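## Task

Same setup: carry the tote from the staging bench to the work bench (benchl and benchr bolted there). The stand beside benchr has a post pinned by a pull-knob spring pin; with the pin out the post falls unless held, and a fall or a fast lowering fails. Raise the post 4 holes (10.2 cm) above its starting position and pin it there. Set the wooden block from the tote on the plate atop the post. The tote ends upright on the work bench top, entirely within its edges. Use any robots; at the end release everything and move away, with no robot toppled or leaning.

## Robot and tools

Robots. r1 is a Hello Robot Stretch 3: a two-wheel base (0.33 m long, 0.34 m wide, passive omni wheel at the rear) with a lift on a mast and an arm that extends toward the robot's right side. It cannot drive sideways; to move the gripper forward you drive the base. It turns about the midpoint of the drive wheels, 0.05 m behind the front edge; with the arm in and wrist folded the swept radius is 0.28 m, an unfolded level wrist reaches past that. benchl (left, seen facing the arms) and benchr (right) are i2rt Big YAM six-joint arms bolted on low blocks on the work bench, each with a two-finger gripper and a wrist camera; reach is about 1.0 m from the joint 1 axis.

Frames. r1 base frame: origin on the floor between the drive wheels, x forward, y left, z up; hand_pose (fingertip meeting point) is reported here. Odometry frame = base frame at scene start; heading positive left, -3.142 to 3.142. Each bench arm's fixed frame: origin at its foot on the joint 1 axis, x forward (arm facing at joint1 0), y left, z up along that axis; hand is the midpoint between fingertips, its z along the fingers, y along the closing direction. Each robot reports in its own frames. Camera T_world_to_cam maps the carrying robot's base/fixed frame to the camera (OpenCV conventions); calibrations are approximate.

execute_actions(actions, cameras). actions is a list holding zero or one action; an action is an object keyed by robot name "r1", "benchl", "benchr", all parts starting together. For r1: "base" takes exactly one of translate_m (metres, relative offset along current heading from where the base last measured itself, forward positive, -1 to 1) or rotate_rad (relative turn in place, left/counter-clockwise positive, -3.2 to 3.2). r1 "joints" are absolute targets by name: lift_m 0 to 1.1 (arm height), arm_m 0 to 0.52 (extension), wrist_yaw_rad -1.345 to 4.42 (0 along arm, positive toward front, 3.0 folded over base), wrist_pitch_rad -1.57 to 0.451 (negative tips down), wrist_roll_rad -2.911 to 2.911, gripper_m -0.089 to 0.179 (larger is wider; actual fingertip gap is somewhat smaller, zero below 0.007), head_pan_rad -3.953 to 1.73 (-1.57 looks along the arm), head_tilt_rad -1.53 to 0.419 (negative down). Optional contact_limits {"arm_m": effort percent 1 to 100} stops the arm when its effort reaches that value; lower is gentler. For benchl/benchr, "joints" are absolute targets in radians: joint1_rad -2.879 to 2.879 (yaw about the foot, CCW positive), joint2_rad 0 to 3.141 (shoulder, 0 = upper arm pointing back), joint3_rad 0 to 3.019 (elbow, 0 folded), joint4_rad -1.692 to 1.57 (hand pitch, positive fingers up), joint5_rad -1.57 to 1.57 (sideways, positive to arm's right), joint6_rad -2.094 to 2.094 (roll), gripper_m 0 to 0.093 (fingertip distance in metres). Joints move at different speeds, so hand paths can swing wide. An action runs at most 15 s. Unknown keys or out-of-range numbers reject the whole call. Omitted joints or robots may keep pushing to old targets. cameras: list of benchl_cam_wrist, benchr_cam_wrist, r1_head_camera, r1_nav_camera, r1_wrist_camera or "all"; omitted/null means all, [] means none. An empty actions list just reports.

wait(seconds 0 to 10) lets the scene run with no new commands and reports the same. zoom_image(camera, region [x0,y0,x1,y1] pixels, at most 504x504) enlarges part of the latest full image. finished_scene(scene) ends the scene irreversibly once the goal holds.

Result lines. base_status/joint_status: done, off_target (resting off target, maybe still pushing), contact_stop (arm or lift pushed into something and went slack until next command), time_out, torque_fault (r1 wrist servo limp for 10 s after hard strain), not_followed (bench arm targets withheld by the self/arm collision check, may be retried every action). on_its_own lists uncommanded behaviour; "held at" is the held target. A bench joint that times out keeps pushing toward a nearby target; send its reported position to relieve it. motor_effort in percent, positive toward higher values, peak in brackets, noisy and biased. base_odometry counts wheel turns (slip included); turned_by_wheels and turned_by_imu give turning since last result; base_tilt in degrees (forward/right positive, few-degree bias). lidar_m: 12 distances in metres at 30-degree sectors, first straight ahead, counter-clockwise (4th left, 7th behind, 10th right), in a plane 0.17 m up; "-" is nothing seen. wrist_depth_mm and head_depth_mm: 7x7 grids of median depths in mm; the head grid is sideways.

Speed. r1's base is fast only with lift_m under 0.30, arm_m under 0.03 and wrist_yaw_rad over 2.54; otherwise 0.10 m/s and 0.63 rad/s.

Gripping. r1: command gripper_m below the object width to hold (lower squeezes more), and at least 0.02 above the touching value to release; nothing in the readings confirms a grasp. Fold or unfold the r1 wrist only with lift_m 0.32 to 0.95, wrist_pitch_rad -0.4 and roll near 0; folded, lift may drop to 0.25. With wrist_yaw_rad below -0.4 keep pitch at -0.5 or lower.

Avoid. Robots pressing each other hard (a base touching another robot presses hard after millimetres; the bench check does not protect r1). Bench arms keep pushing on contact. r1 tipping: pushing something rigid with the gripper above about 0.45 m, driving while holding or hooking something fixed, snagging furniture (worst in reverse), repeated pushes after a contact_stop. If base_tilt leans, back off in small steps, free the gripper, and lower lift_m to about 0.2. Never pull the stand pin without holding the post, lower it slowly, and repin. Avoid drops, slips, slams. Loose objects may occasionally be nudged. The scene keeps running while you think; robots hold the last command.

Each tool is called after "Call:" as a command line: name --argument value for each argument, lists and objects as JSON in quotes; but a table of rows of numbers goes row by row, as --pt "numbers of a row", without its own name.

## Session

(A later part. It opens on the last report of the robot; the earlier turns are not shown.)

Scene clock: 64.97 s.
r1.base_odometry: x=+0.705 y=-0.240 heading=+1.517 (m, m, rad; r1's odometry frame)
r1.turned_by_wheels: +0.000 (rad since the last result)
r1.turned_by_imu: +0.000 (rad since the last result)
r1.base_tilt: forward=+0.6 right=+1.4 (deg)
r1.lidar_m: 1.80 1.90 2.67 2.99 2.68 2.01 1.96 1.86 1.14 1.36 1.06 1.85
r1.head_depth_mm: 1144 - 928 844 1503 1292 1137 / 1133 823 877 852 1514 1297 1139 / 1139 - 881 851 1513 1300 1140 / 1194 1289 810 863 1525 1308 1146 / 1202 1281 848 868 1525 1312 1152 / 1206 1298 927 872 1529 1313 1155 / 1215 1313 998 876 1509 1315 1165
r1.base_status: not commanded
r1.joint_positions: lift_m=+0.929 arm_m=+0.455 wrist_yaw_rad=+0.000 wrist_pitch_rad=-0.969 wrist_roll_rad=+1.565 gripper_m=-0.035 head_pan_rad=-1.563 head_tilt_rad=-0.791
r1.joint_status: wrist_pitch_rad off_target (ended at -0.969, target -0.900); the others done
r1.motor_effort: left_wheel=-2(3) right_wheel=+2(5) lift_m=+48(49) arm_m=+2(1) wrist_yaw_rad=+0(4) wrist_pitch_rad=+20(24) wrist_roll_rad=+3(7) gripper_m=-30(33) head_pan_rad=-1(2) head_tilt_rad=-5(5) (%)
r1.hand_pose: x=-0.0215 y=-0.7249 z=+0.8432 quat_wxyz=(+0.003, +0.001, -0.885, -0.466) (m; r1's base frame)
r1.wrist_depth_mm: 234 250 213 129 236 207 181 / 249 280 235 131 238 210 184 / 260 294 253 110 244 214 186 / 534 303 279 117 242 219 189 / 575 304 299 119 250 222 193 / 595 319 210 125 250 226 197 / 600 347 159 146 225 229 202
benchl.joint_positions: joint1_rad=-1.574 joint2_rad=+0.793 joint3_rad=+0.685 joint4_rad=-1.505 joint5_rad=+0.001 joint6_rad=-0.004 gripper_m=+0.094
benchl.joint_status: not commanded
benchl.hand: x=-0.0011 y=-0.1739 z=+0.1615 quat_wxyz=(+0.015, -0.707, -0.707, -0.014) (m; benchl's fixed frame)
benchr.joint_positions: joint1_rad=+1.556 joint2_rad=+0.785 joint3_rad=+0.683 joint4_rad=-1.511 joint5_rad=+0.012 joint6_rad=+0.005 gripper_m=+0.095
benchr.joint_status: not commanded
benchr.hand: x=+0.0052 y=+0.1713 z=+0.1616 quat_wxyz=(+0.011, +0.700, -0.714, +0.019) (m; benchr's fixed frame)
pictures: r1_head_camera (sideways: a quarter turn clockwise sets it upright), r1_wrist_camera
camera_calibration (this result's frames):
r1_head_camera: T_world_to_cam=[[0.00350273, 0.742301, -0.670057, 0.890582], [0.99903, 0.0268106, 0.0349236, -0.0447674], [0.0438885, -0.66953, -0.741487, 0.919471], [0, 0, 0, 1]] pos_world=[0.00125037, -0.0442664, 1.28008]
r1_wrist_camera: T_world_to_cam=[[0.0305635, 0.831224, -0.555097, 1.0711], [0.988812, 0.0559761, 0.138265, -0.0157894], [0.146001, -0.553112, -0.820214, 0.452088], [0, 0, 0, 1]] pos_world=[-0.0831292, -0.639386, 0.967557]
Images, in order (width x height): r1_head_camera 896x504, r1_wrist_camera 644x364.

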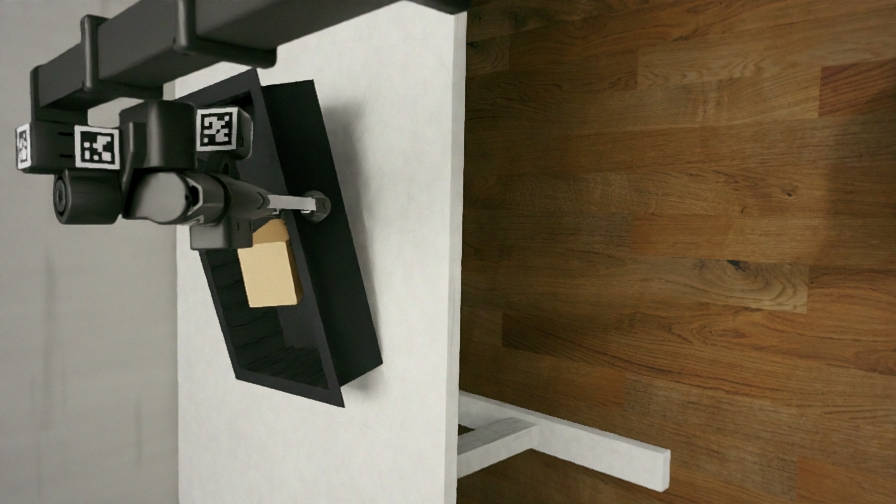

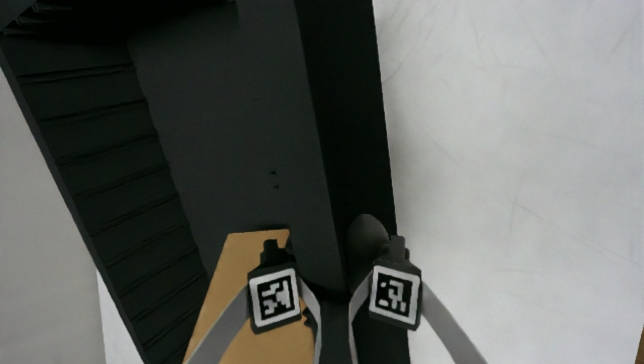

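Call:
execute_actions --actions '[{"r1":{"joints":{"lift_m":0.96,"wrist_pitch_rad":-0.85}}}]' --cameras '["r1_head_camera","r1_wrist_camera"]'

Scene clock: 67.47 s.
r1.base_odometry: x=+0.705 y=-0.240 heading=+1.517 (m, m, rad; r1's odometry frame)
r1.turned_by_wheels: +0.000 (rad since the last result)
r1.turned_by_imu: +0.000 (rad since the last result)
r1.base_tilt: forward=+0.7 right=+1.4 (deg)
r1.lidar_m: 1.80 1.89 2.67 2.98 2.68 2.01 1.96 1.86 1.15 1.36 1.06 1.85
r1.head_depth_mm: - 1153 957 825 1495 1288 1138 / - 747 904 850 1507 1297 1142 / - - 884 855 1504 1302 1143 / 1187 945 822 863 1514 1311 1147 / 1195 1285 870 867 1528 1318 1158 / 1209 1304 925 872 1531 1320 1158 / 1211 1311 1003 881 1503 1323 1161
r1.base_status: not commanded
r1.joint_positions: lift_m=+0.959 arm_m=+0.455 wrist_yaw_rad=+0.000 wrist_pitch_rad=-0.929 wrist_roll_rad=+1.564 gripper_m=-0.035 head_pan_rad=-1.563 head_tilt_rad=-0.791
r1.joint_status: wrist_pitch_rad off_target (ended at -0.929, target -0.850); the others done
r1.motor_effort: left_wheel=-2(2) right_wheel=+2(2) lift_m=+48(47) arm_m=+2(1) wrist_yaw_rad=-1(1) wrist_pitch_rad=+23(26) wrist_roll_rad=+3(4) gripper_m=-30(30) head_pan_rad=-1(2) head_tilt_rad=-5(5) (%)
r1.hand_pose: x=-0.0215 y=-0.7338 z=+0.8783 quat_wxyz=(+0.003, +0.001, -0.894, -0.448) (m; r1's base frame)
r1.wrist_depth_mm: 231 247 96 126 268 233 205 / 249 277 228 129 272 240 208 / 260 298 253 132 274 241 211 / 533 300 285 115 276 248 216 / 564 307 319 118 286 250 218 / 595 332 212 124 284 255 220 / 599 651 163 150 226 259 224
benchl.joint_positions: joint1_rad=-1.574 joint2_rad=+0.793 joint3_rad=+0.685 joint4_rad=-1.505 joint5_rad=+0.001 joint6_rad=-0.004 gripper_m=+0.094
benchl.joint_status: not commanded
benchl.hand: x=-0.0011 y=-0.1739 z=+0.1615 quat_wxyz=(+0.015, -0.707, -0.707, -0.014) (m; benchl's fixed frame)
benchr.joint_positions: joint1_rad=+1.556 joint2_rad=+0.785 joint3_rad=+0.683 joint4_rad=-1.511 joint5_rad=+0.012 joint6_rad=+0.005 gripper_m=+0.095
benchr.joint_status: not commanded
benchr.hand: x=+0.0052 y=+0.1713 z=+0.1616 quat_wxyz=(+0.011, +0.700, -0.714, +0.019) (m; benchr's fixed frame)
pictures: r1_head_camera (sideways: a quarter turn clockwise sets it upright), r1_wrist_camera
camera_calibration (this result's frames):
r1_head_camera: T_world_to_cam=[[0.00350274, 0.742301, -0.670058, 0.890582], [0.99903, 0.0268106, 0.0349236, -0.0447674], [0.0438885, -0.66953, -0.741487, 0.919471], [0, 0, 0, 1]] pos_world=[0.00125037, -0.0442664, 1.28008]
r1_wrist_camera: T_world_to_cam=[[0.0302256, 0.808556, -0.587642, 1.10989], [0.988819, 0.0617009, 0.135756, -0.0137554], [0.146025, -0.585175, -0.797651, 0.432678], [0, 0, 0, 1]] pos_world=[-0.0831269, -0.643364, 0.999208]
Images, in order (width x height): r1_head_camera 896x504, r1_wrist_camera 644x364.

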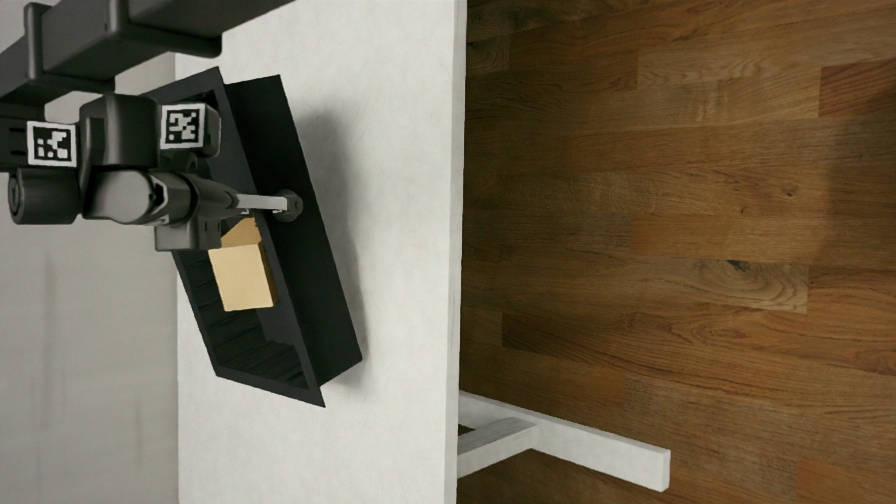

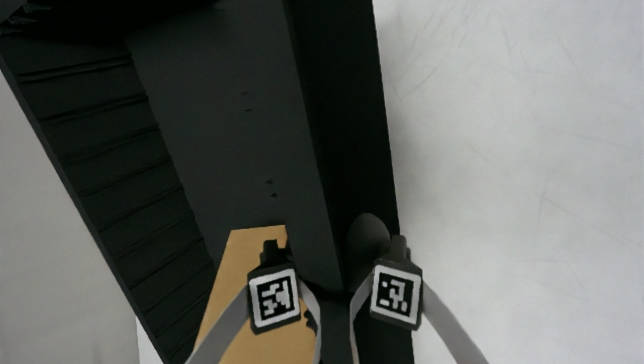

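Call:
execute_actions --actions '[{"r1":{"joints":{"lift_m":1.01,"wrist_pitch_rad":-0.8}}}]' --cameras '["r1_head_camera","r1_nav_camera"]'

Scene clock: 69.30 s.
r1.base_odometry: x=+0.705 y=-0.240 heading=+1.517 (m, m, rad; r1's odometry frame)
r1.turned_by_wheels: +0.000 (rad since the last result)
r1.turned_by_imu: +0.000 (rad since the last result)
r1.base_tilt: forward=+0.7 right=+1.4 (deg)
r1.lidar_m: 1.80 1.89 2.68 2.99 2.67 2.02 1.96 1.85 1.15 1.36 1.06 1.85
r1.head_depth_mm: 1191 1237 960 825 1487 1295 1140 / 1136 723 966 850 1506 1300 1142 / - 740 940 858 1510 1298 1146 / 1165 747 918 860 1515 1309 1147 / 1198 936 893 868 1523 1309 1154 / 1201 1246 957 873 1521 1315 1156 / 1211 1313 998 875 1511 1315 1160
r1.base_status: not commanded
r1.joint_positions: lift_m=+1.009 arm_m=+0.455 wrist_yaw_rad=+0.000 wrist_pitch_rad=-0.882 wrist_roll_rad=+1.564 gripper_m=-0.035 head_pan_rad=-1.563 head_tilt_rad=-0.791
r1.joint_status: wrist_pitch_rad off_target (ended at -0.882, target -0.800); the others done
r1.motor_effort: left_wheel=-2(1) right_wheel=+2(2) lift_m=+47(50) arm_m=+1(2) wrist_yaw_rad=-1(0) wrist_pitch_rad=+24(27) wrist_roll_rad=+3(3) gripper_m=-30(31) head_pan_rad=-1(1) head_tilt_rad=-6(6) (%)
r1.hand_pose: x=-0.0215 y=-0.7439 z=+0.9348 quat_wxyz=(+0.003, +0.001, -0.904, -0.427) (m; r1's base frame)
r1.wrist_depth_mm: 233 248 95 127 327 283 243 / 251 280 228 129 329 283 249 / 260 297 256 131 327 289 250 / 535 305 287 115 334 298 253 / 571 309 319 119 341 297 259 / 576 330 352 125 342 306 262 / 588 655 164 151 227 308 268
benchl.joint_positions: joint1_rad=-1.574 joint2_rad=+0.793 joint3_rad=+0.685 joint4_rad=-1.505 joint5_rad=+0.001 joint6_rad=-0.004 gripper_m=+0.094
benchl.joint_status: not commanded
benchl.hand: x=-0.0011 y=-0.1739 z=+0.1615 quat_wxyz=(+0.015, -0.707, -0.707, -0.014) (m; benchl's fixed frame)
benchr.joint_positions: joint1_rad=+1.556 joint2_rad=+0.785 joint3_rad=+0.683 joint4_rad=-1.511 joint5_rad=+0.012 joint6_rad=+0.005 gripper_m=+0.095
benchr.joint_status: not commanded
benchr.hand: x=+0.0052 y=+0.1713 z=+0.1616 quat_wxyz=(+0.011, +0.700, -0.714, +0.019) (m; benchr's fixed frame)
pictures: r1_head_camera (sideways: a quarter turn clockwise sets it upright), r1_nav_camera (sideways: a quarter turn counterclockwise sets it upright)
camera_calibration (this result's frames):
r1_head_camera: T_world_to_cam=[[0.00350274, 0.742301, -0.670058, 0.890582], [0.99903, 0.0268106, 0.0349236, -0.0447674], [0.0438885, -0.66953, -0.741487, 0.919471], [0, 0, 0, 1]] pos_world=[0.00125037, -0.0442664, 1.28008]
r1_nav_camera: T_world_to_cam=[[-0.0300911, -0.735043, 0.677352, -0.840853], [-0.999489, 0.0148111, -0.0283294, 0.0953694], [0.010791, -0.677858, -0.735113, 0.911829], [0, 0, 0, 1]] pos_world=[0.0601789, -0.00138532, 1.24255]
Images, in order (width x height): r1_head_camera 896x504, r1_nav_camera 672x504.

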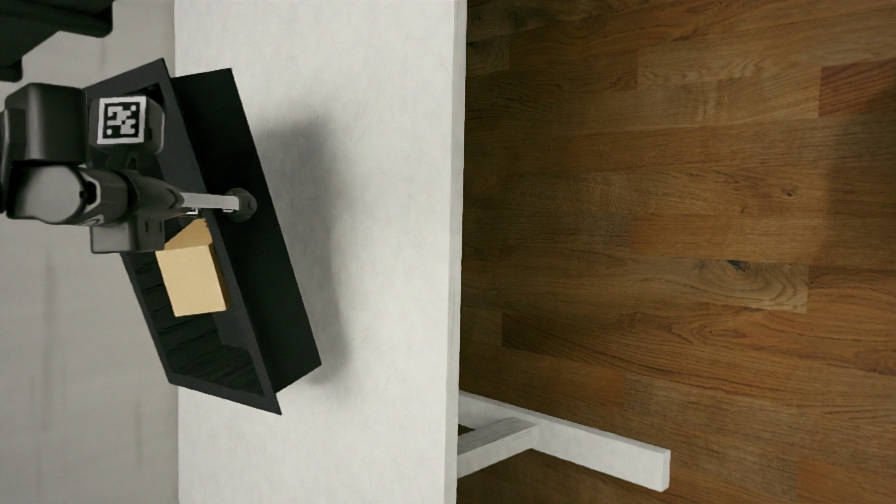

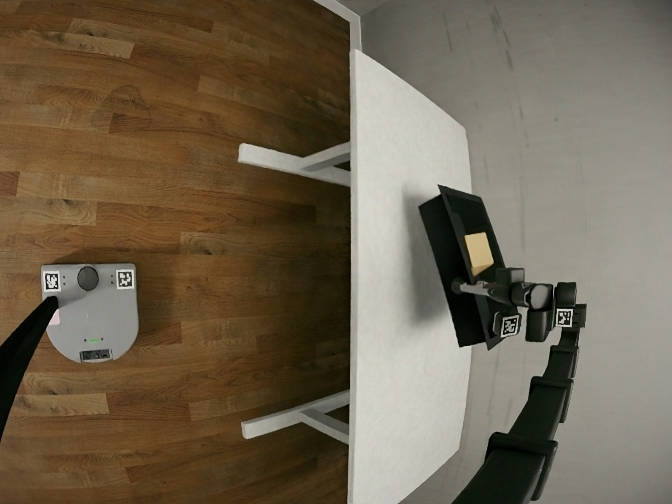

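Call:
execute_actions --actions '[{"r1":{"joints":{"lift_m":1.08,"arm_m":0.1,"wrist_pitch_rad":-0.8}}}]' --cameras '["r1_head_camera"]'

Call:
execute_actions --actions '[{"r1":{"base":{"rotate_rad":1.64},"joints":{"head_pan_rad":-1.2}}}]' --cameras '["r1_head_camera","r1_nav_camera"]'

Scene clock: 77.63 s.
r1.base_odometry: x=+0.705 y=-0.240 heading=+1.517 (m, m, rad; r1's odometry frame)
r1.turned_by_wheels: +0.000 (rad since the last result)
r1.turned_by_imu: +0.000 (rad since the last result)
r1.base_tilt: forward=+0.7 right=+1.4 (deg)
r1.lidar_m: 1.80 1.89 2.67 2.99 2.67 2.01 1.97 1.86 1.15 1.36 1.06 1.86
r1.head_depth_mm: - - 422 798 1499 1297 1135 / - - 423 806 1501 1297 1141 / - - - 1665 1520 1292 1144 / 1185 1285 427 495 1520 1304 1153 / 1198 1291 442 494 1525 1313 1150 / 1198 1298 645 513 1527 1320 1160 / 1215 1312 607 529 1514 1328 1158
r1.base_status: not commanded
r1.joint_positions: lift_m=+1.079 arm_m=+0.100 wrist_yaw_rad=+0.000 wrist_pitch_rad=-0.882 wrist_roll_rad=+1.564 gripper_m=-0.035 head_pan_rad=-1.563 head_tilt_rad=-0.791
r1.joint_status: wrist_pitch_rad off_target (ended at -0.882, target -0.800); the others done
r1.motor_effort: left_wheel=-1(1) right_wheel=+2(2) lift_m=+48(49) arm_m=-3(4) wrist_yaw_rad=-1(1) wrist_pitch_rad=+24(26) wrist_roll_rad=+3(3) gripper_m=-31(30) head_pan_rad=-2(2) head_tilt_rad=-5(5) (%)
r1.hand_pose: x=-0.0215 y=-0.3893 z=+1.0048 quat_wxyz=(+0.003, +0.001, -0.904, -0.427) (m; r1's base frame)
r1.wrist_depth_mm: 235 247 95 126 - 920 835 / 250 280 226 129 - 957 819 / 258 294 255 132 - 965 830 / 791 304 286 115 - - 851 / 849 310 318 119 - - 874 / 856 334 348 125 - - 890 / 879 965 164 150 225 - 860
benchl.joint_positions: joint1_rad=-1.574 joint2_rad=+0.793 joint3_rad=+0.685 joint4_rad=-1.505 joint5_rad=+0.001 joint6_rad=-0.004 gripper_m=+0.094
benchl.joint_status: not commanded
benchl.hand: x=-0.0011 y=-0.1739 z=+0.1615 quat_wxyz=(+0.015, -0.707, -0.707, -0.014) (m; benchl's fixed frame)
benchr.joint_positions: joint1_rad=+1.556 joint2_rad=+0.785 joint3_rad=+0.683 joint4_rad=-1.511 joint5_rad=+0.012 joint6_rad=+0.005 gripper_m=+0.095
benchr.joint_status: not commanded
benchr.hand: x=+0.0052 y=+0.1713 z=+0.1616 quat_wxyz=(+0.011, +0.700, -0.714, +0.019) (m; benchr's fixed frame)
pictures: r1_head_camera (sideways: a quarter turn clockwise sets it upright)
camera_calibration (this result's frames):
r1_head_camera: T_world_to_cam=[[0.0035038, 0.742301, -0.670058, 0.890582], [0.99903, 0.0268091, 0.0349236, -0.0447674], [0.0438875, -0.66953, -0.741487, 0.919471], [0, 0, 0, 1]] pos_world=[0.00125031, -0.0442664, 1.28008]
Images, in order (width x height): r1_head_camera 896x504.

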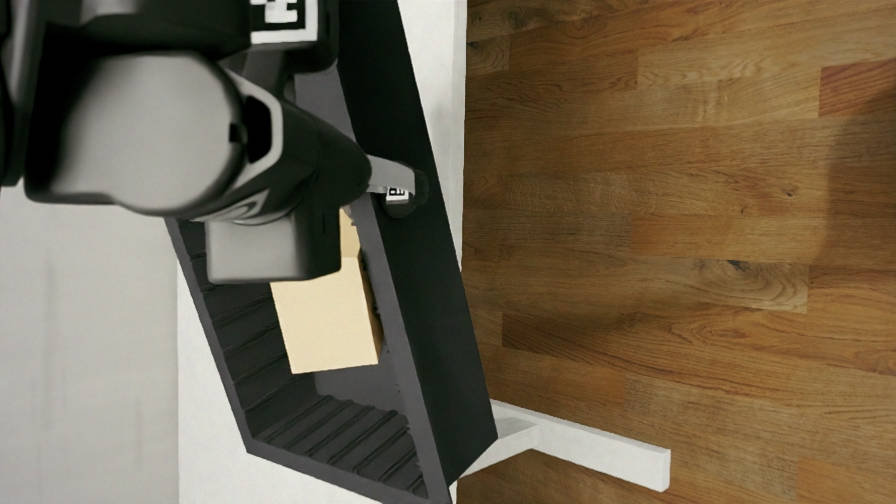

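Scene clock: 81.17 s.
r1.base_odometry: x=+0.705 y=-0.240 heading=-3.127 (m, m, rad; r1's odometry frame)
r1.turned_by_wheels: +1.640 (rad since the last result)
r1.turned_by_imu: +1.655 (rad since the last result)
r1.base_tilt: forward=+0.7 right=+1.3 (deg)
r1.lidar_m: 2.98 2.50 1.99 1.96 1.73 1.15 1.36 1.07 1.83 1.80 1.94 2.91
r1.head_depth_mm: 1578 1667 542 454 1506 1291 1139 / 1645 1787 447 480 1500 1297 1139 / 1725 1896 471 511 1509 1300 1145 / 1828 2085 611 551 1517 1302 1151 / 1923 2254 2253 1820 1521 1308 1156 / 2037 2410 2245 1837 1531 1317 1160 / 2197 2594 2301 1833 1540 1322 1162
r1.base_status: done
r1.joint_positions: lift_m=+1.079 arm_m=+0.100 wrist_yaw_rad=+0.001 wrist_pitch_rad=-0.882 wrist_roll_rad=+1.563 gripper_m=-0.035 head_pan_rad=-1.207 head_tilt_rad=-0.791
r1.joint_status: all done
r1.motor_effort: left_wheel=-3(9) right_wheel=+5(11) lift_m=+48(48) arm_m=-3(3) wrist_yaw_rad=-1(1) wrist_pitch_rad=+24(24) wrist_roll_rad=+4(4) gripper_m=-31(30) head_pan_rad=+3(19) head_tilt_rad=-6(6) (%)
r1.hand_pose: x=-0.0214 y=-0.3893 z=+1.0048 quat_wxyz=(+0.004, +0.002, -0.904, -0.427) (m; r1's base frame)
r1.wrist_depth_mm: 237 253 92 124 - 935 848 / 252 279 228 128 - 960 856 / 265 298 256 131 - 962 817 / - 302 287 115 - - 853 / - 309 343 118 - - 871 / - 343 367 124 - - 877 / - - 211 159 229 - 905
benchl.joint_positions: joint1_rad=-1.574 joint2_rad=+0.793 joint3_rad=+0.685 joint4_rad=-1.505 joint5_rad=+0.001 joint6_rad=-0.004 gripper_m=+0.094
benchl.joint_status: not commanded
benchl.hand: x=-0.0011 y=-0.1739 z=+0.1615 quat_wxyz=(+0.015, -0.707, -0.707, -0.014) (m; benchl's fixed frame)
benchr.joint_positions: joint1_rad=+1.556 joint2_rad=+0.785 joint3_rad=+0.683 joint4_rad=-1.511 joint5_rad=+0.012 joint6_rad=+0.005 gripper_m=+0.095
benchr.joint_status: not commanded
benchr.hand: x=+0.0052 y=+0.1713 z=+0.1616 quat_wxyz=(+0.011, +0.700, -0.714, +0.019) (m; benchr's fixed frame)
pictures: r1_head_camera (sideways: a quarter turn clockwise sets it upright), r1_nav_camera (sideways: a quarter turn counterclockwise sets it upright)
camera_calibration (this result's frames):
r1_head_camera: T_world_to_cam=[[-0.255523, 0.696944, -0.670058, 0.892162], [0.926995, 0.373444, 0.0349236, -0.044328], [0.274569, -0.612216, -0.741487, 0.918064], [0, 0, 0, 1]] pos_world=[0.0169883, -0.0431796, 1.28008]
r1_nav_camera: T_world_to_cam=[[0.228073, -0.699412, 0.677352, -0.842428], [-0.941936, -0.334594, -0.0283294, 0.0950183], [0.246452, -0.631561, -0.735113, 0.910392], [0, 0, 0, 1]] pos_world=[0.0572685, 0.0175564, 1.24255]
Images, in order (width x height): r1_head_camera 896x504, r1_nav_camera 672x504.

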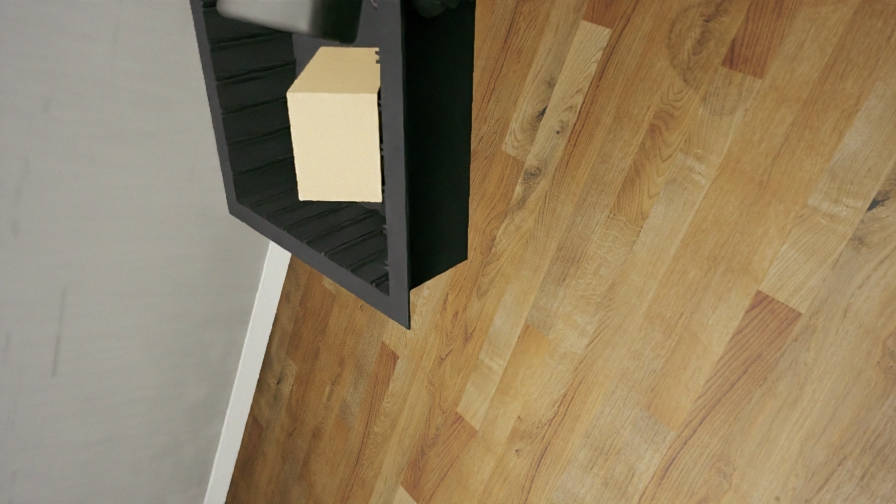

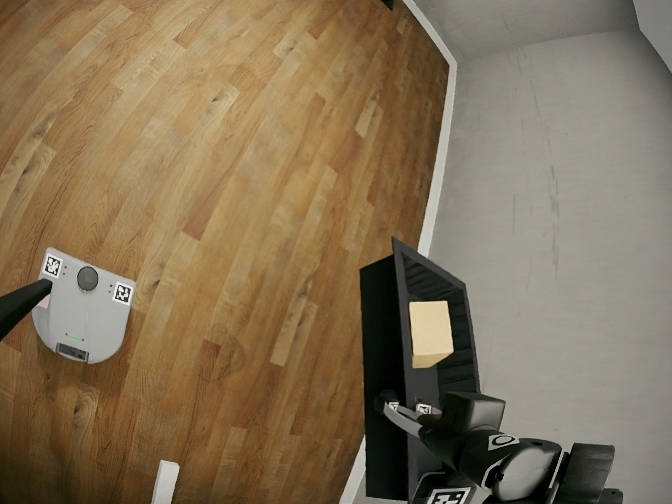

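Call:
execute_actions --actions '[{"r1":{"base":{"translate_m":1.0},"joints":{"head_pan_rad":-0.3,"head_tilt_rad":-0.45}}}]' --cameras '["r1_head_camera"]'

Call:
execute_actions --actions '[{"r1":{"base":{"translate_m":0.85}}}]' --cameras '["r1_head_camera","r1_nav_camera"]'

Scene clock: 93.90 s.
r1.base_odometry: x=-0.295 y=-0.254 heading=-3.127 (m, m, rad; r1's odometry frame)
r1.turned_by_wheels: +0.000 (rad since the last result)
r1.turned_by_imu: +0.001 (rad since the last result)
r1.base_tilt: forward=+0.7 right=+1.3 (deg)
r1.lidar_m: 2.41 2.16 1.87 1.85 2.00 2.01 2.03 2.46 1.94 1.92 2.07 2.01
r1.head_depth_mm: 2228 2383 2641 2787 2066 1621 1332 / 2175 2366 2541 2737 2075 1618 1335 / 2149 2306 2487 2708 2082 1618 1337 / 2107 2307 2114 2643 2090 1635 1346 / 2073 2197 2038 2635 2102 1644 1344 / 2038 2162 2177 2559 2130 1653 1344 / 2007 2142 2185 2565 2133 1641 1360
r1.base_status: done
r1.joint_positions: lift_m=+1.079 arm_m=+0.100 wrist_yaw_rad=+0.001 wrist_pitch_rad=-0.882 wrist_roll_rad=+1.563 gripper_m=-0.035 head_pan_rad=-0.307 head_tilt_rad=-0.458
r1.joint_status: all done
r1.motor_effort: left_wheel=-3(5) right_wheel=+5(10) lift_m=+48(48) arm_m=-4(3) wrist_yaw_rad=-1(0) wrist_pitch_rad=+24(24) wrist_roll_rad=+4(4) gripper_m=-30(31) head_pan_rad=+3(28) head_tilt_rad=+5(34) (%)
r1.hand_pose: x=-0.0214 y=-0.3893 z=+1.0048 quat_wxyz=(+0.004, +0.002, -0.904, -0.427) (m; r1's base frame)
r1.wrist_depth_mm: 232 251 93 126 - 936 820 / 250 275 225 128 - 952 829 / 261 296 254 131 - 976 821 / - 303 289 116 - - 863 / - 305 337 118 - - 861 / - 341 364 124 - - 867 / - - 213 159 226 - 902
benchl.joint_positions: joint1_rad=-1.574 joint2_rad=+0.793 joint3_rad=+0.685 joint4_rad=-1.505 joint5_rad=+0.001 joint6_rad=-0.004 gripper_m=+0.094
benchl.joint_status: not commanded
benchl.hand: x=-0.0011 y=-0.1739 z=+0.1615 quat_wxyz=(+0.015, -0.707, -0.707, -0.014) (m; benchl's fixed frame)
benchr.joint_positions: joint1_rad=+1.556 joint2_rad=+0.785 joint3_rad=+0.683 joint4_rad=-1.511 joint5_rad=+0.012 joint6_rad=+0.005 gripper_m=+0.095
benchr.joint_status: not commanded
benchr.hand: x=+0.0052 y=+0.1713 z=+0.1616 quat_wxyz=(+0.011, +0.700, -0.714, +0.019) (m; benchr's fixed frame)
pictures: r1_head_camera (sideways: a quarter turn clockwise sets it upright)
camera_calibration (this result's frames):
r1_head_camera: T_world_to_cam=[[-0.457062, 0.154635, -0.875889, 1.1617], [0.273999, 0.961358, 0.0267437, -0.0297088], [0.846179, -0.227769, -0.48177, 0.576722], [0, 0, 0, 1]] pos_world=[0.0510998, -0.0197186, 1.29616]
Images, in order (width x height): r1_head_camera 896x504.

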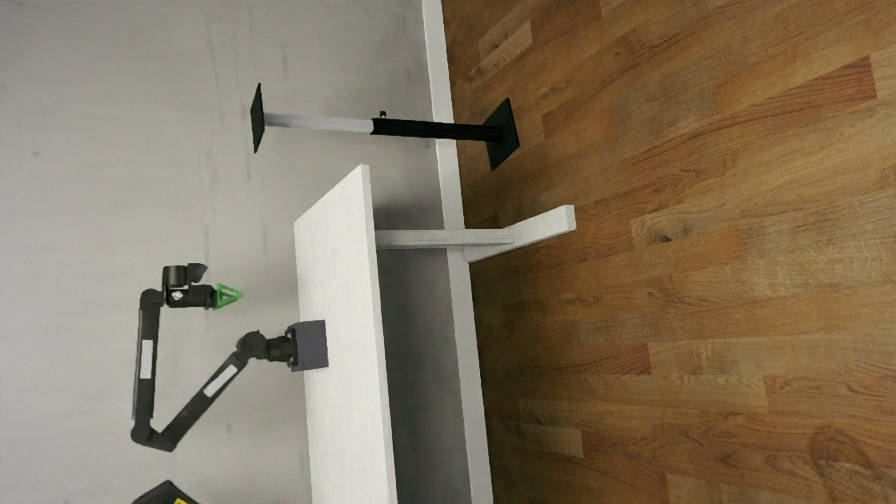

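Scene clock: 104.37 s.
r1.base_odometry: x=-1.145 y=-0.267 heading=-3.127 (m, m, rad; r1's odometry frame)
r1.turned_by_wheels: +0.000 (rad since the last result)
r1.turned_by_imu: +0.001 (rad since the last result)
r1.base_tilt: forward=+0.7 right=+1.4 (deg)
r1.lidar_m: 1.56 1.36 1.77 1.75 1.88 2.82 2.87 2.58 2.04 2.02 1.99 1.21
r1.head_depth_mm: 1407 1531 1670 1341 1853 1616 1327 / 1386 1495 1631 1281 1481 1578 1339 / 1355 1234 1601 1290 1054 1630 1339 / 1334 1449 1564 1286 1059 1625 1343 / 1309 1422 1524 1299 1017 1639 1349 / 1290 1152 1526 1308 1024 1649 1346 / 1266 1369 1487 1317 980 1656 1350
r1.base_status: done
r1.joint_positions: lift_m=+1.079 arm_m=+0.100 wrist_yaw_rad=+0.001 wrist_pitch_rad=-0.882 wrist_roll_rad=+1.563 gripper_m=-0.035 head_pan_rad=-0.307 head_tilt_rad=-0.458
r1.joint_status: not commanded
r1.motor_effort: left_wheel=-3(4) right_wheel=+5(10) lift_m=+48(48) arm_m=-3(3) wrist_yaw_rad=-1(1) wrist_pitch_rad=+24(24) wrist_roll_rad=+4(4) gripper_m=-31(30) head_pan_rad=+2(3) head_tilt_rad=+5(5) (%)
r1.hand_pose: x=-0.0214 y=-0.3893 z=+1.0048 quat_wxyz=(+0.004, +0.002, -0.904, -0.427) (m; r1's base frame)
r1.wrist_depth_mm: 232 251 92 126 - 929 816 / 251 279 227 129 - 966 813 / 265 294 253 132 - 958 825 / - 304 290 116 - - 846 / - 307 337 118 - - 862 / - 338 363 124 - - 858 / - - 212 157 224 - 885
benchl.joint_positions: joint1_rad=-1.574 joint2_rad=+0.793 joint3_rad=+0.685 joint4_rad=-1.505 joint5_rad=+0.001 joint6_rad=-0.004 gripper_m=+0.094
benchl.joint_status: not commanded
benchl.hand: x=-0.0011 y=-0.1739 z=+0.1615 quat_wxyz=(+0.015, -0.707, -0.707, -0.014) (m; benchl's fixed frame)
benchr.joint_positions: joint1_rad=+1.556 joint2_rad=+0.785 joint3_rad=+0.683 joint4_rad=-1.511 joint5_rad=+0.012 joint6_rad=+0.005 gripper_m=+0.095
benchr.joint_status: not commanded
benchr.hand: x=+0.0052 y=+0.1713 z=+0.1616 quat_wxyz=(+0.011, +0.700, -0.714, +0.019) (m; benchr's fixed frame)
pictures: r1_head_camera (sideways: a quarter turn clockwise sets it upright), r1_nav_camera (sideways: a quarter turn counterclockwise sets it upright)
camera_calibration (this result's frames):
r1_head_camera: T_world_to_cam=[[-0.457042, 0.154619, -0.875903, 1.16172], [0.273981, 0.961363, 0.0267429, -0.0297077], [0.846196, -0.227758, -0.481746, 0.57669], [0, 0, 0, 1]] pos_world=[0.0511003, -0.0197178, 1.29616]
r1_nav_camera: T_world_to_cam=[[0.440026, -0.177056, 0.880357, -1.10835], [-0.313573, -0.948951, -0.0341192, 0.0987367], [0.841457, -0.261043, -0.473083, 0.565891], [0, 0, 0, 1]] pos_world=[0.0424915, 0.045178, 1.24683]
Images, in order (width x height): r1_head_camera 896x504, r1_nav_camera 672x504.

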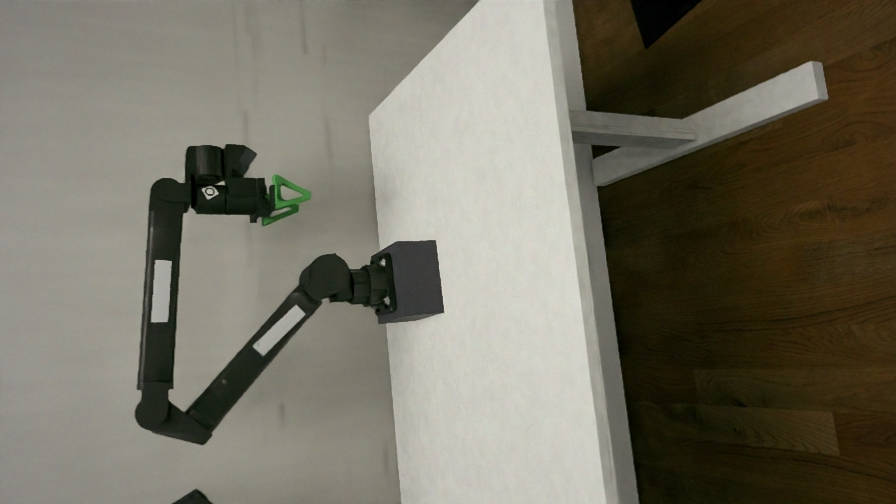

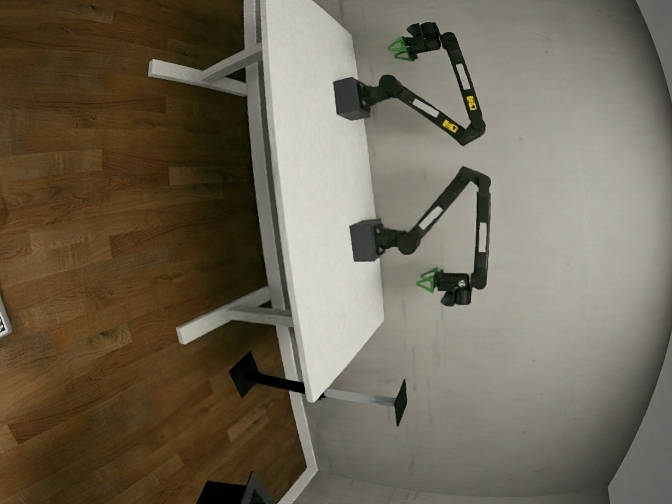

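Call:
execute_actions --actions '[{"r1":{"base":{"translate_m":0.2}}}]' --cameras '[]'

Call:
execute_actions --actions '[{"r1":{"base":{"rotate_rad":1.40},"joints":{"head_pan_rad":-1.57,"head_tilt_rad":-0.7}}}]' --cameras '[]'

Call:
execute_actions --actions '[{"r1":{"base":{"translate_m":0.12}}}]' --cameras '["r1_head_camera","r1_nav_camera"]'

Scene clock: 110.03 s.
r1.base_odometry: x=-1.345 y=-0.270 heading=-3.127 (m, m, rad; r1's odometry frame)
r1.turned_by_wheels: +0.000 (rad since the last result)
r1.turned_by_imu: +0.000 (rad since the last result)
r1.base_tilt: forward=+0.6 right=+1.3 (deg)
r1.lidar_m: 1.36 1.18 1.74 1.72 1.86 2.80 3.07 2.61 2.07 2.04 1.30 1.04
r1.head_depth_mm: 1222 1319 1454 1273 918 1570 1334 / 1196 1279 1417 1274 922 1390 1329 / 1183 1040 1388 1285 928 1491 1336 / 1156 1259 1323 1128 932 1497 1339 / 1139 1221 1322 1308 937 807 1346 / 1123 958 1317 1309 937 806 1353 / 1106 1186 1301 1322 945 786 1354
r1.base_status: done
r1.joint_positions: lift_m=+1.079 arm_m=+0.100 wrist_yaw_rad=+0.001 wrist_pitch_rad=-0.882 wrist_roll_rad=+1.563 gripper_m=-0.035 head_pan_rad=-0.307 head_tilt_rad=-0.458
r1.joint_status: not commanded
r1.motor_effort: left_wheel=-3(4) right_wheel=+5(11) lift_m=+48(48) arm_m=-4(4) wrist_yaw_rad=+0(1) wrist_pitch_rad=+24(24) wrist_roll_rad=+4(4) gripper_m=-31(30) head_pan_rad=+2(3) head_tilt_rad=+5(5) (%)
r1.hand_pose: x=-0.0214 y=-0.3893 z=+1.0048 quat_wxyz=(+0.004, +0.002, -0.904, -0.427) (m; r1's base frame)
r1.wrist_depth_mm: 232 253 92 126 - 953 820 / 250 278 226 128 - 955 821 / 264 296 254 132 - 979 840 / - 301 287 116 - - 859 / - 307 333 119 - - 848 / - 338 365 124 - - 868 / - - 213 158 226 - 876
benchl.joint_positions: joint1_rad=-1.574 joint2_rad=+0.793 joint3_rad=+0.685 joint4_rad=-1.505 joint5_rad=+0.001 joint6_rad=-0.004 gripper_m=+0.094
benchl.joint_status: not commanded
benchl.hand: x=-0.0011 y=-0.1739 z=+0.1615 quat_wxyz=(+0.015, -0.707, -0.707, -0.014) (m; benchl's fixed frame)
benchr.joint_positions: joint1_rad=+1.556 joint2_rad=+0.785 joint3_rad=+0.683 joint4_rad=-1.511 joint5_rad=+0.012 joint6_rad=+0.005 gripper_m=+0.095
benchr.joint_status: not commanded
benchr.hand: x=+0.0052 y=+0.1713 z=+0.1616 quat_wxyz=(+0.011, +0.700, -0.714, +0.019) (m; benchr's fixed frame)
pictures: none
No camera images: the call's "cameras" was empty. Leave "cameras" out to get every camera's image.

Scene clock: 114.27 s.
r1.base_odometry: x=-1.345 y=-0.270 heading=-1.727 (m, m, rad; r1's odometry frame)
r1.turned_by_wheels: +1.400 (rad since the last result)
r1.turned_by_imu: +1.413 (rad since the last result)
r1.base_tilt: forward=+0.6 right=+1.4 (deg)
r1.lidar_m: 1.72 1.77 2.34 3.01 3.04 2.15 2.04 2.03 1.04 1.36 1.19 1.81
r1.head_depth_mm: - - - 622 1472 1355 1179 / - - - 439 1581 1361 1175 / - - - 466 1575 1377 1181 / 946 1312 662 483 1557 1373 1185 / 1158 1304 704 594 1527 1371 1186 / 1152 1304 1174 608 558 1392 1195 / 931 1292 1107 905 1571 1393 1194
r1.base_status: done
r1.joint_positions: lift_m=+1.079 arm_m=+0.100 wrist_yaw_rad=+0.001 wrist_pitch_rad=-0.885 wrist_roll_rad=+1.552 gripper_m=-0.035 head_pan_rad=-1.563 head_tilt_rad=-0.692
r1.joint_status: all done
r1.motor_effort: left_wheel=-3(8) right_wheel=+5(12) lift_m=+47(48) arm_m=-3(4) wrist_yaw_rad=-1(10) wrist_pitch_rad=+25(27) wrist_roll_rad=+11(12) gripper_m=-30(31) head_pan_rad=-2(29) head_tilt_rad=-5(30) (%)
r1.hand_pose: x=-0.0214 y=-0.3887 z=+1.0045 quat_wxyz=(+0.009, +0.004, -0.904, -0.428) (m; r1's base frame)
r1.wrist_depth_mm: 242 232 76 121 - 917 810 / 246 270 83 125 - 931 823 / 252 291 100 129 - 999 845 / 786 305 300 133 - - 829 / 829 325 358 114 - - 852 / 848 955 391 128 - - 877 / 829 965 397 277 237 - 926
benchl.joint_positions: joint1_rad=-1.574 joint2_rad=+0.793 joint3_rad=+0.685 joint4_rad=-1.505 joint5_rad=+0.001 joint6_rad=-0.004 gripper_m=+0.094
benchl.joint_status: not commanded
benchl.hand: x=-0.0011 y=-0.1739 z=+0.1615 quat_wxyz=(+0.015, -0.707, -0.707, -0.014) (m; benchl's fixed frame)
benchr.joint_positions: joint1_rad=+1.556 joint2_rad=+0.785 joint3_rad=+0.683 joint4_rad=-1.511 joint5_rad=+0.012 joint6_rad=+0.005 gripper_m=+0.095
benchr.joint_status: not commanded
benchr.hand: x=+0.0052 y=+0.1713 z=+0.1616 quat_wxyz=(+0.011, +0.700, -0.714, +0.019) (m; benchr's fixed frame)
pictures: none
No camera images: the call's "cameras" was empty. Leave "cameras" out to get every camera's image.

Scene clock: 117.70 s.
r1.base_odometry: x=-1.363 y=-0.388 heading=-1.727 (m, m, rad; r1's odometry frame)
r1.turned_by_wheels: +0.000 (rad since the last result)
r1.turned_by_imu: +0.000 (rad since the last result)
r1.base_tilt: forward=+0.6 right=+1.1 (deg)
r1.lidar_m: 1.60 1.65 2.18 2.99 3.14 2.28 2.16 2.03 1.09 1.36 1.11 1.69
r1.head_depth_mm: - - - 620 1565 1364 1176 / - - - 438 1590 1364 1181 / - - - 466 1574 1369 1182 / 1157 1296 670 483 1551 1384 1186 / 1154 1307 704 591 1517 1378 1188 / 942 1291 1100 612 561 1389 1192 / 1150 1020 1090 904 1563 1388 1196
r1.base_status: done
r1.joint_positions: lift_m=+1.079 arm_m=+0.100 wrist_yaw_rad=+0.001 wrist_pitch_rad=-0.885 wrist_roll_rad=+1.552 gripper_m=-0.035 head_pan_rad=-1.563 head_tilt_rad=-0.692
r1.joint_status: not commanded
r1.motor_effort: left_wheel=-3(5) right_wheel=+5(10) lift_m=+47(46) arm_m=-3(3) wrist_yaw_rad=-1(1) wrist_pitch_rad=+25(25) wrist_roll_rad=+11(11) gripper_m=-30(30) head_pan_rad=-2(2) head_tilt_rad=-5(5) (%)
r1.hand_pose: x=-0.0214 y=-0.3887 z=+1.0045 quat_wxyz=(+0.009, +0.004, -0.904, -0.428) (m; r1's base frame)
r1.wrist_depth_mm: 243 232 75 120 - 971 824 / 245 267 82 124 - 974 829 / 252 287 93 128 - 991 832 / 791 301 307 133 - - 855 / 830 322 363 112 - - 849 / 854 928 387 127 - - 878 / 649 751 395 282 239 - 897
benchl.joint_positions: joint1_rad=-1.574 joint2_rad=+0.793 joint3_rad=+0.685 joint4_rad=-1.505 joint5_rad=+0.001 joint6_rad=-0.004 gripper_m=+0.094
benchl.joint_status: not commanded
benchl.hand: x=-0.0011 y=-0.1739 z=+0.1615 quat_wxyz=(+0.015, -0.707, -0.707, -0.014) (m; benchl's fixed frame)
benchr.joint_positions: joint1_rad=+1.556 joint2_rad=+0.785 joint3_rad=+0.683 joint4_rad=-1.511 joint5_rad=+0.012 joint6_rad=+0.005 gripper_m=+0.095
benchr.joint_status: not commanded
benchr.hand: x=+0.0052 y=+0.1713 z=+0.1616 quat_wxyz=(+0.011, +0.700, -0.714, +0.019) (m; benchr's fixed frame)
pictures: r1_head_camera (sideways: a quarter turn clockwise sets it upright), r1_nav_camera (sideways: a quarter turn counterclockwise sets it upright)
camera_calibration (this result's frames):
r1_head_camera: T_world_to_cam=[[0.00392712, 0.672275, -0.740292, 0.982108], [0.998999, 0.0303429, 0.0328545, -0.0420779], [0.0445498, -0.73968, -0.671483, 0.82842], [0, 0, 0, 1]] pos_world=[0.00127294, -0.0462036, 1.2847]
r1_nav_camera: T_world_to_cam=[[-0.0305221, -0.664336, 0.746811, -0.931371], [-0.999469, 0.0117272, -0.0304161, 0.0980897], [0.0114485, -0.747342, -0.66434, 0.819777], [0, 0, 0, 1]] pos_world=[0.060225, -0.00723885, 1.24315]
Images, in order (width x height): r1_head_camera 896x504, r1_nav_camera 672x504.

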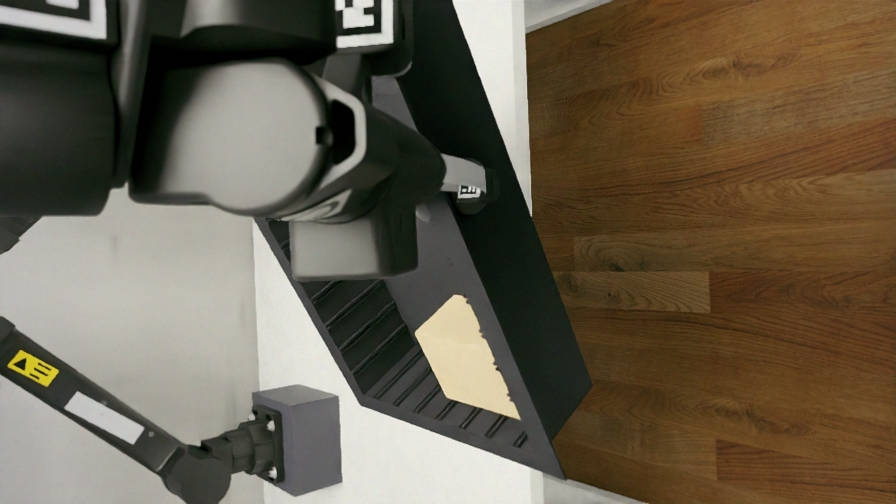

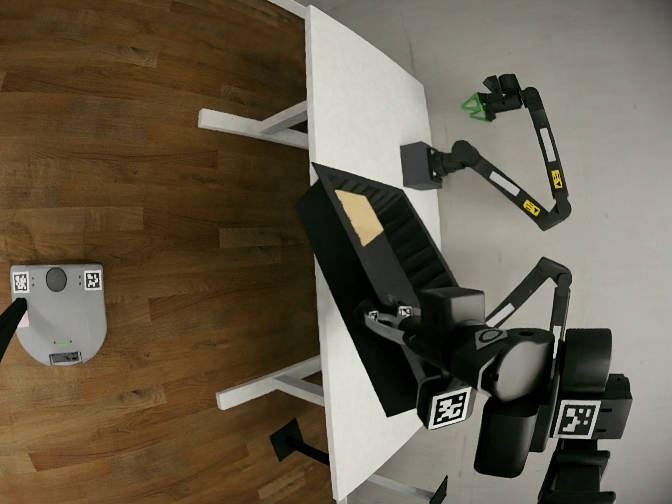

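Call:
execute_actions --actions '[{"r1":{"base":{"translate_m":-0.07},"joints":{"arm_m":0.39,"lift_m":1.095}}}]' --cameras '["r1_head_camera","r1_nav_camera"]'

Call:
execute_actions --actions '[{"r1":{"joints":{"lift_m":0.99}}}]' --cameras '["r1_head_camera","r1_nav_camera"]'

Scene clock: 122.87 s.
r1.base_odometry: x=-1.352 y=-0.319 heading=-1.728 (m, m, rad; r1's odometry frame)
r1.turned_by_wheels: +0.000 (rad since the last result)
r1.turned_by_imu: +0.000 (rad since the last result)
r1.base_tilt: forward=+0.9 right=+1.4 (deg)
r1.lidar_m: 1.67 1.71 2.27 3.00 3.09 2.20 2.09 2.03 1.06 1.36 1.15 1.76
r1.head_depth_mm: 1136 1290 1135 873 1493 1348 1173 / - 621 1086 879 1577 1366 1176 / - 651 1054 882 1587 1378 1183 / 1101 885 714 886 1607 1376 1187 / 1155 1252 755 892 1603 1385 1186 / 1153 1292 1081 893 1606 1386 1193 / 1100 1251 1087 901 1578 1391 1196
r1.base_status: done
r1.joint_positions: lift_m=+1.094 arm_m=+0.390 wrist_yaw_rad=+0.000 wrist_pitch_rad=-0.885 wrist_roll_rad=+1.552 gripper_m=-0.035 head_pan_rad=-1.563 head_tilt_rad=-0.692
r1.joint_status: all done
r1.motor_effort: left_wheel=-3(7) right_wheel=+4(8) lift_m=+48(49) arm_m=+3(3) wrist_yaw_rad=+0(1) wrist_pitch_rad=+25(25) wrist_roll_rad=+11(11) gripper_m=-30(31) head_pan_rad=-1(2) head_tilt_rad=-6(5) (%)
r1.hand_pose: x=-0.0214 y=-0.6781 z=+1.0194 quat_wxyz=(+0.009, +0.004, -0.903, -0.429) (m; r1's base frame)
r1.wrist_depth_mm: 242 229 75 120 414 352 784 / 246 266 82 124 417 359 794 / 249 289 94 128 409 366 817 / 368 300 305 132 416 372 818 / 625 323 365 112 432 373 855 / 617 708 385 127 434 384 826 / 613 750 402 283 240 389 850
benchl.joint_positions: joint1_rad=-1.574 joint2_rad=+0.793 joint3_rad=+0.685 joint4_rad=-1.505 joint5_rad=+0.001 joint6_rad=-0.004 gripper_m=+0.094
benchl.joint_status: not commanded
benchl.hand: x=-0.0011 y=-0.1739 z=+0.1615 quat_wxyz=(+0.015, -0.707, -0.707, -0.014) (m; benchl's fixed frame)
benchr.joint_positions: joint1_rad=+1.556 joint2_rad=+0.785 joint3_rad=+0.683 joint4_rad=-1.511 joint5_rad=+0.012 joint6_rad=+0.005 gripper_m=+0.095
benchr.joint_status: not commanded
benchr.hand: x=+0.0052 y=+0.1713 z=+0.1616 quat_wxyz=(+0.011, +0.700, -0.714, +0.019) (m; benchr's fixed frame)
pictures: r1_head_camera (sideways: a quarter turn clockwise sets it upright), r1_nav_camera (sideways: a quarter turn counterclockwise sets it upright)
camera_calibration (this result's frames):
r1_head_camera: T_world_to_cam=[[0.00397737, 0.672274, -0.740292, 0.982108], [0.999002, 0.0302682, 0.0328545, -0.0420779], [0.0444945, -0.739683, -0.671483, 0.82842], [0, 0, 0, 1]] pos_world=[0.00126948, -0.0462032, 1.2847]
r1_nav_camera: T_world_to_cam=[[-0.0305717, -0.664333, 0.746811, -0.93137], [-0.999468, 0.0118019, -0.0304161, 0.0980897], [0.0113926, -0.747343, -0.66434, 0.819777], [0, 0, 0, 1]] pos_world=[0.0602245, -0.0072429, 1.24315]
Images, in order (width x height): r1_head_camera 896x504, r1_nav_camera 672x504.

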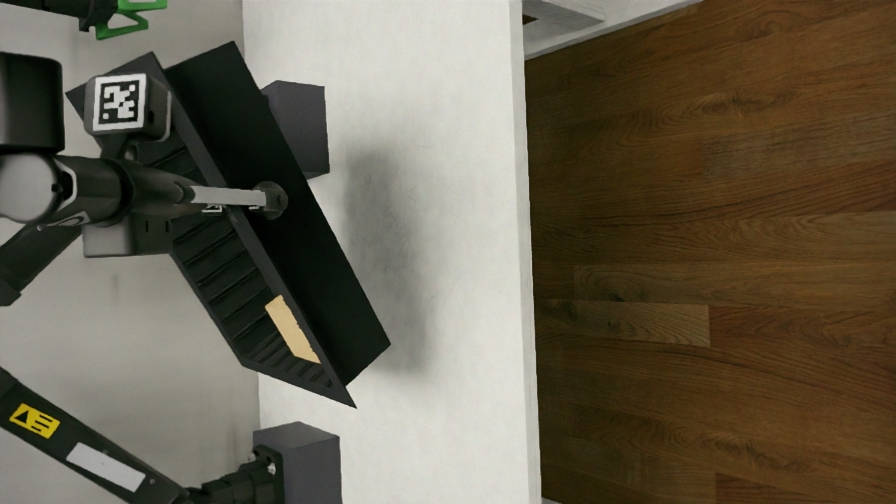

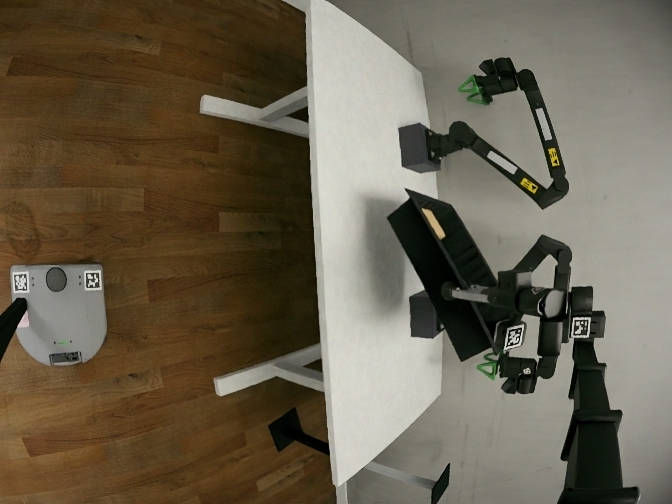

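Scene clock: 124.67 s.
r1.base_odometry: x=-1.352 y=-0.319 heading=-1.728 (m, m, rad; r1's odometry frame)
r1.turned_by_wheels: +0.000 (rad since the last result)
r1.turned_by_imu: +0.000 (rad since the last result)
r1.base_tilt: forward=+0.8 right=+1.5 (deg)
r1.lidar_m: 1.68 1.71 2.27 3.01 3.09 2.21 2.10 2.03 1.06 1.36 1.16 1.76
r1.head_depth_mm: 1127 1358 1111 872 1493 1356 1174 / 1128 - 716 877 1571 1357 1175 / 1111 - 734 880 1589 1372 1181 / 1103 1297 942 834 1592 1373 1182 / 1150 1293 970 824 1600 1377 1194 / 1153 1301 1174 870 1608 1384 1195 / 1099 1251 1088 899 1580 1388 1195
r1.base_status: not commanded
r1.joint_positions: lift_m=+0.990 arm_m=+0.390 wrist_yaw_rad=+0.000 wrist_pitch_rad=-0.885 wrist_roll_rad=+1.552 gripper_m=-0.035 head_pan_rad=-1.563 head_tilt_rad=-0.692
r1.joint_status: all done
r1.motor_effort: left_wheel=-3(3) right_wheel=+5(5) lift_m=+28(40) arm_m=+3(4) wrist_yaw_rad=-1(1) wrist_pitch_rad=+25(25) wrist_roll_rad=+11(11) gripper_m=-30(30) head_pan_rad=-2(2) head_tilt_rad=-5(5) (%)
r1.hand_pose: x=-0.0214 y=-0.6781 z=+0.9151 quat_wxyz=(+0.009, +0.004, -0.904, -0.428) (m; r1's base frame)
r1.wrist_depth_mm: 244 229 75 120 310 266 718 / 247 267 81 124 311 272 703 / 253 290 93 128 311 275 725 / 580 301 305 132 311 275 737 / 614 323 370 112 316 282 770 / 611 689 385 126 324 287 787 / 627 712 400 283 238 289 795
benchl.joint_positions: joint1_rad=-1.574 joint2_rad=+0.793 joint3_rad=+0.685 joint4_rad=-1.505 joint5_rad=+0.001 joint6_rad=-0.004 gripper_m=+0.094
benchl.joint_status: not commanded
benchl.hand: x=-0.0011 y=-0.1739 z=+0.1615 quat_wxyz=(+0.015, -0.707, -0.707, -0.014) (m; benchl's fixed frame)
benchr.joint_positions: joint1_rad=+1.556 joint2_rad=+0.785 joint3_rad=+0.683 joint4_rad=-1.511 joint5_rad=+0.012 joint6_rad=+0.005 gripper_m=+0.095
benchr.joint_status: not commanded
benchr.hand: x=+0.0052 y=+0.1713 z=+0.1616 quat_wxyz=(+0.011, +0.700, -0.714, +0.019) (m; benchr's fixed frame)
pictures: r1_head_camera (sideways: a quarter turn clockwise sets it upright), r1_nav_camera (sideways: a quarter turn counterclockwise sets it upright)
camera_calibration (this result's frames):
r1_head_camera: T_world_to_cam=[[0.00397753, 0.672274, -0.740291, 0.982107], [0.999002, 0.030268, 0.0328545, -0.0420779], [0.0444944, -0.739683, -0.671483, 0.828421], [0, 0, 0, 1]] pos_world=[0.00126947, -0.0462032, 1.2847]
r1_nav_camera: T_world_to_cam=[[-0.0305719, -0.664333, 0.746811, -0.93137], [-0.999468, 0.0118022, -0.0304161, 0.0980897], [0.0113924, -0.747343, -0.66434, 0.819777], [0, 0, 0, 1]] pos_world=[0.0602245, -0.0072429, 1.24315]
Images, in order (width x height): r1_head_camera 896x504, r1_nav_camera 672x504.

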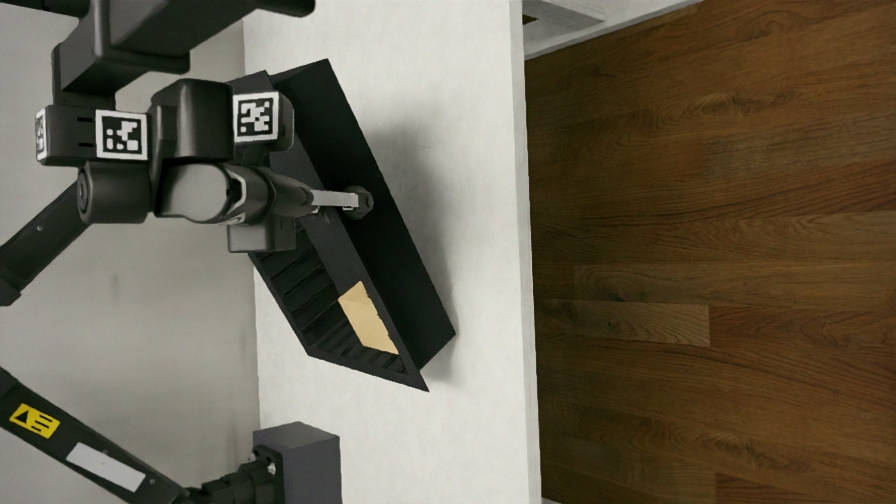

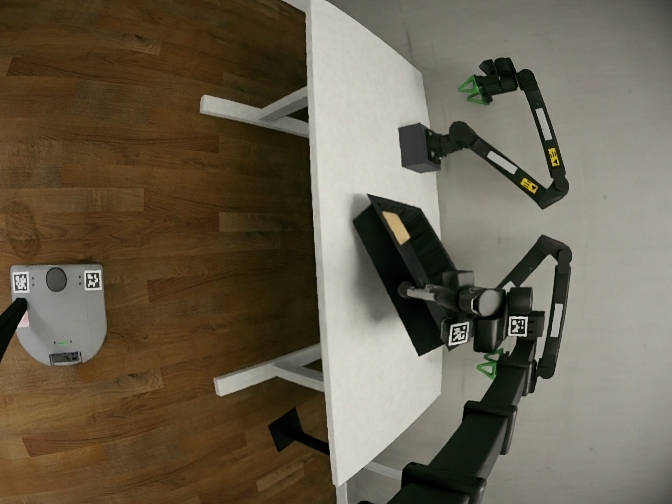

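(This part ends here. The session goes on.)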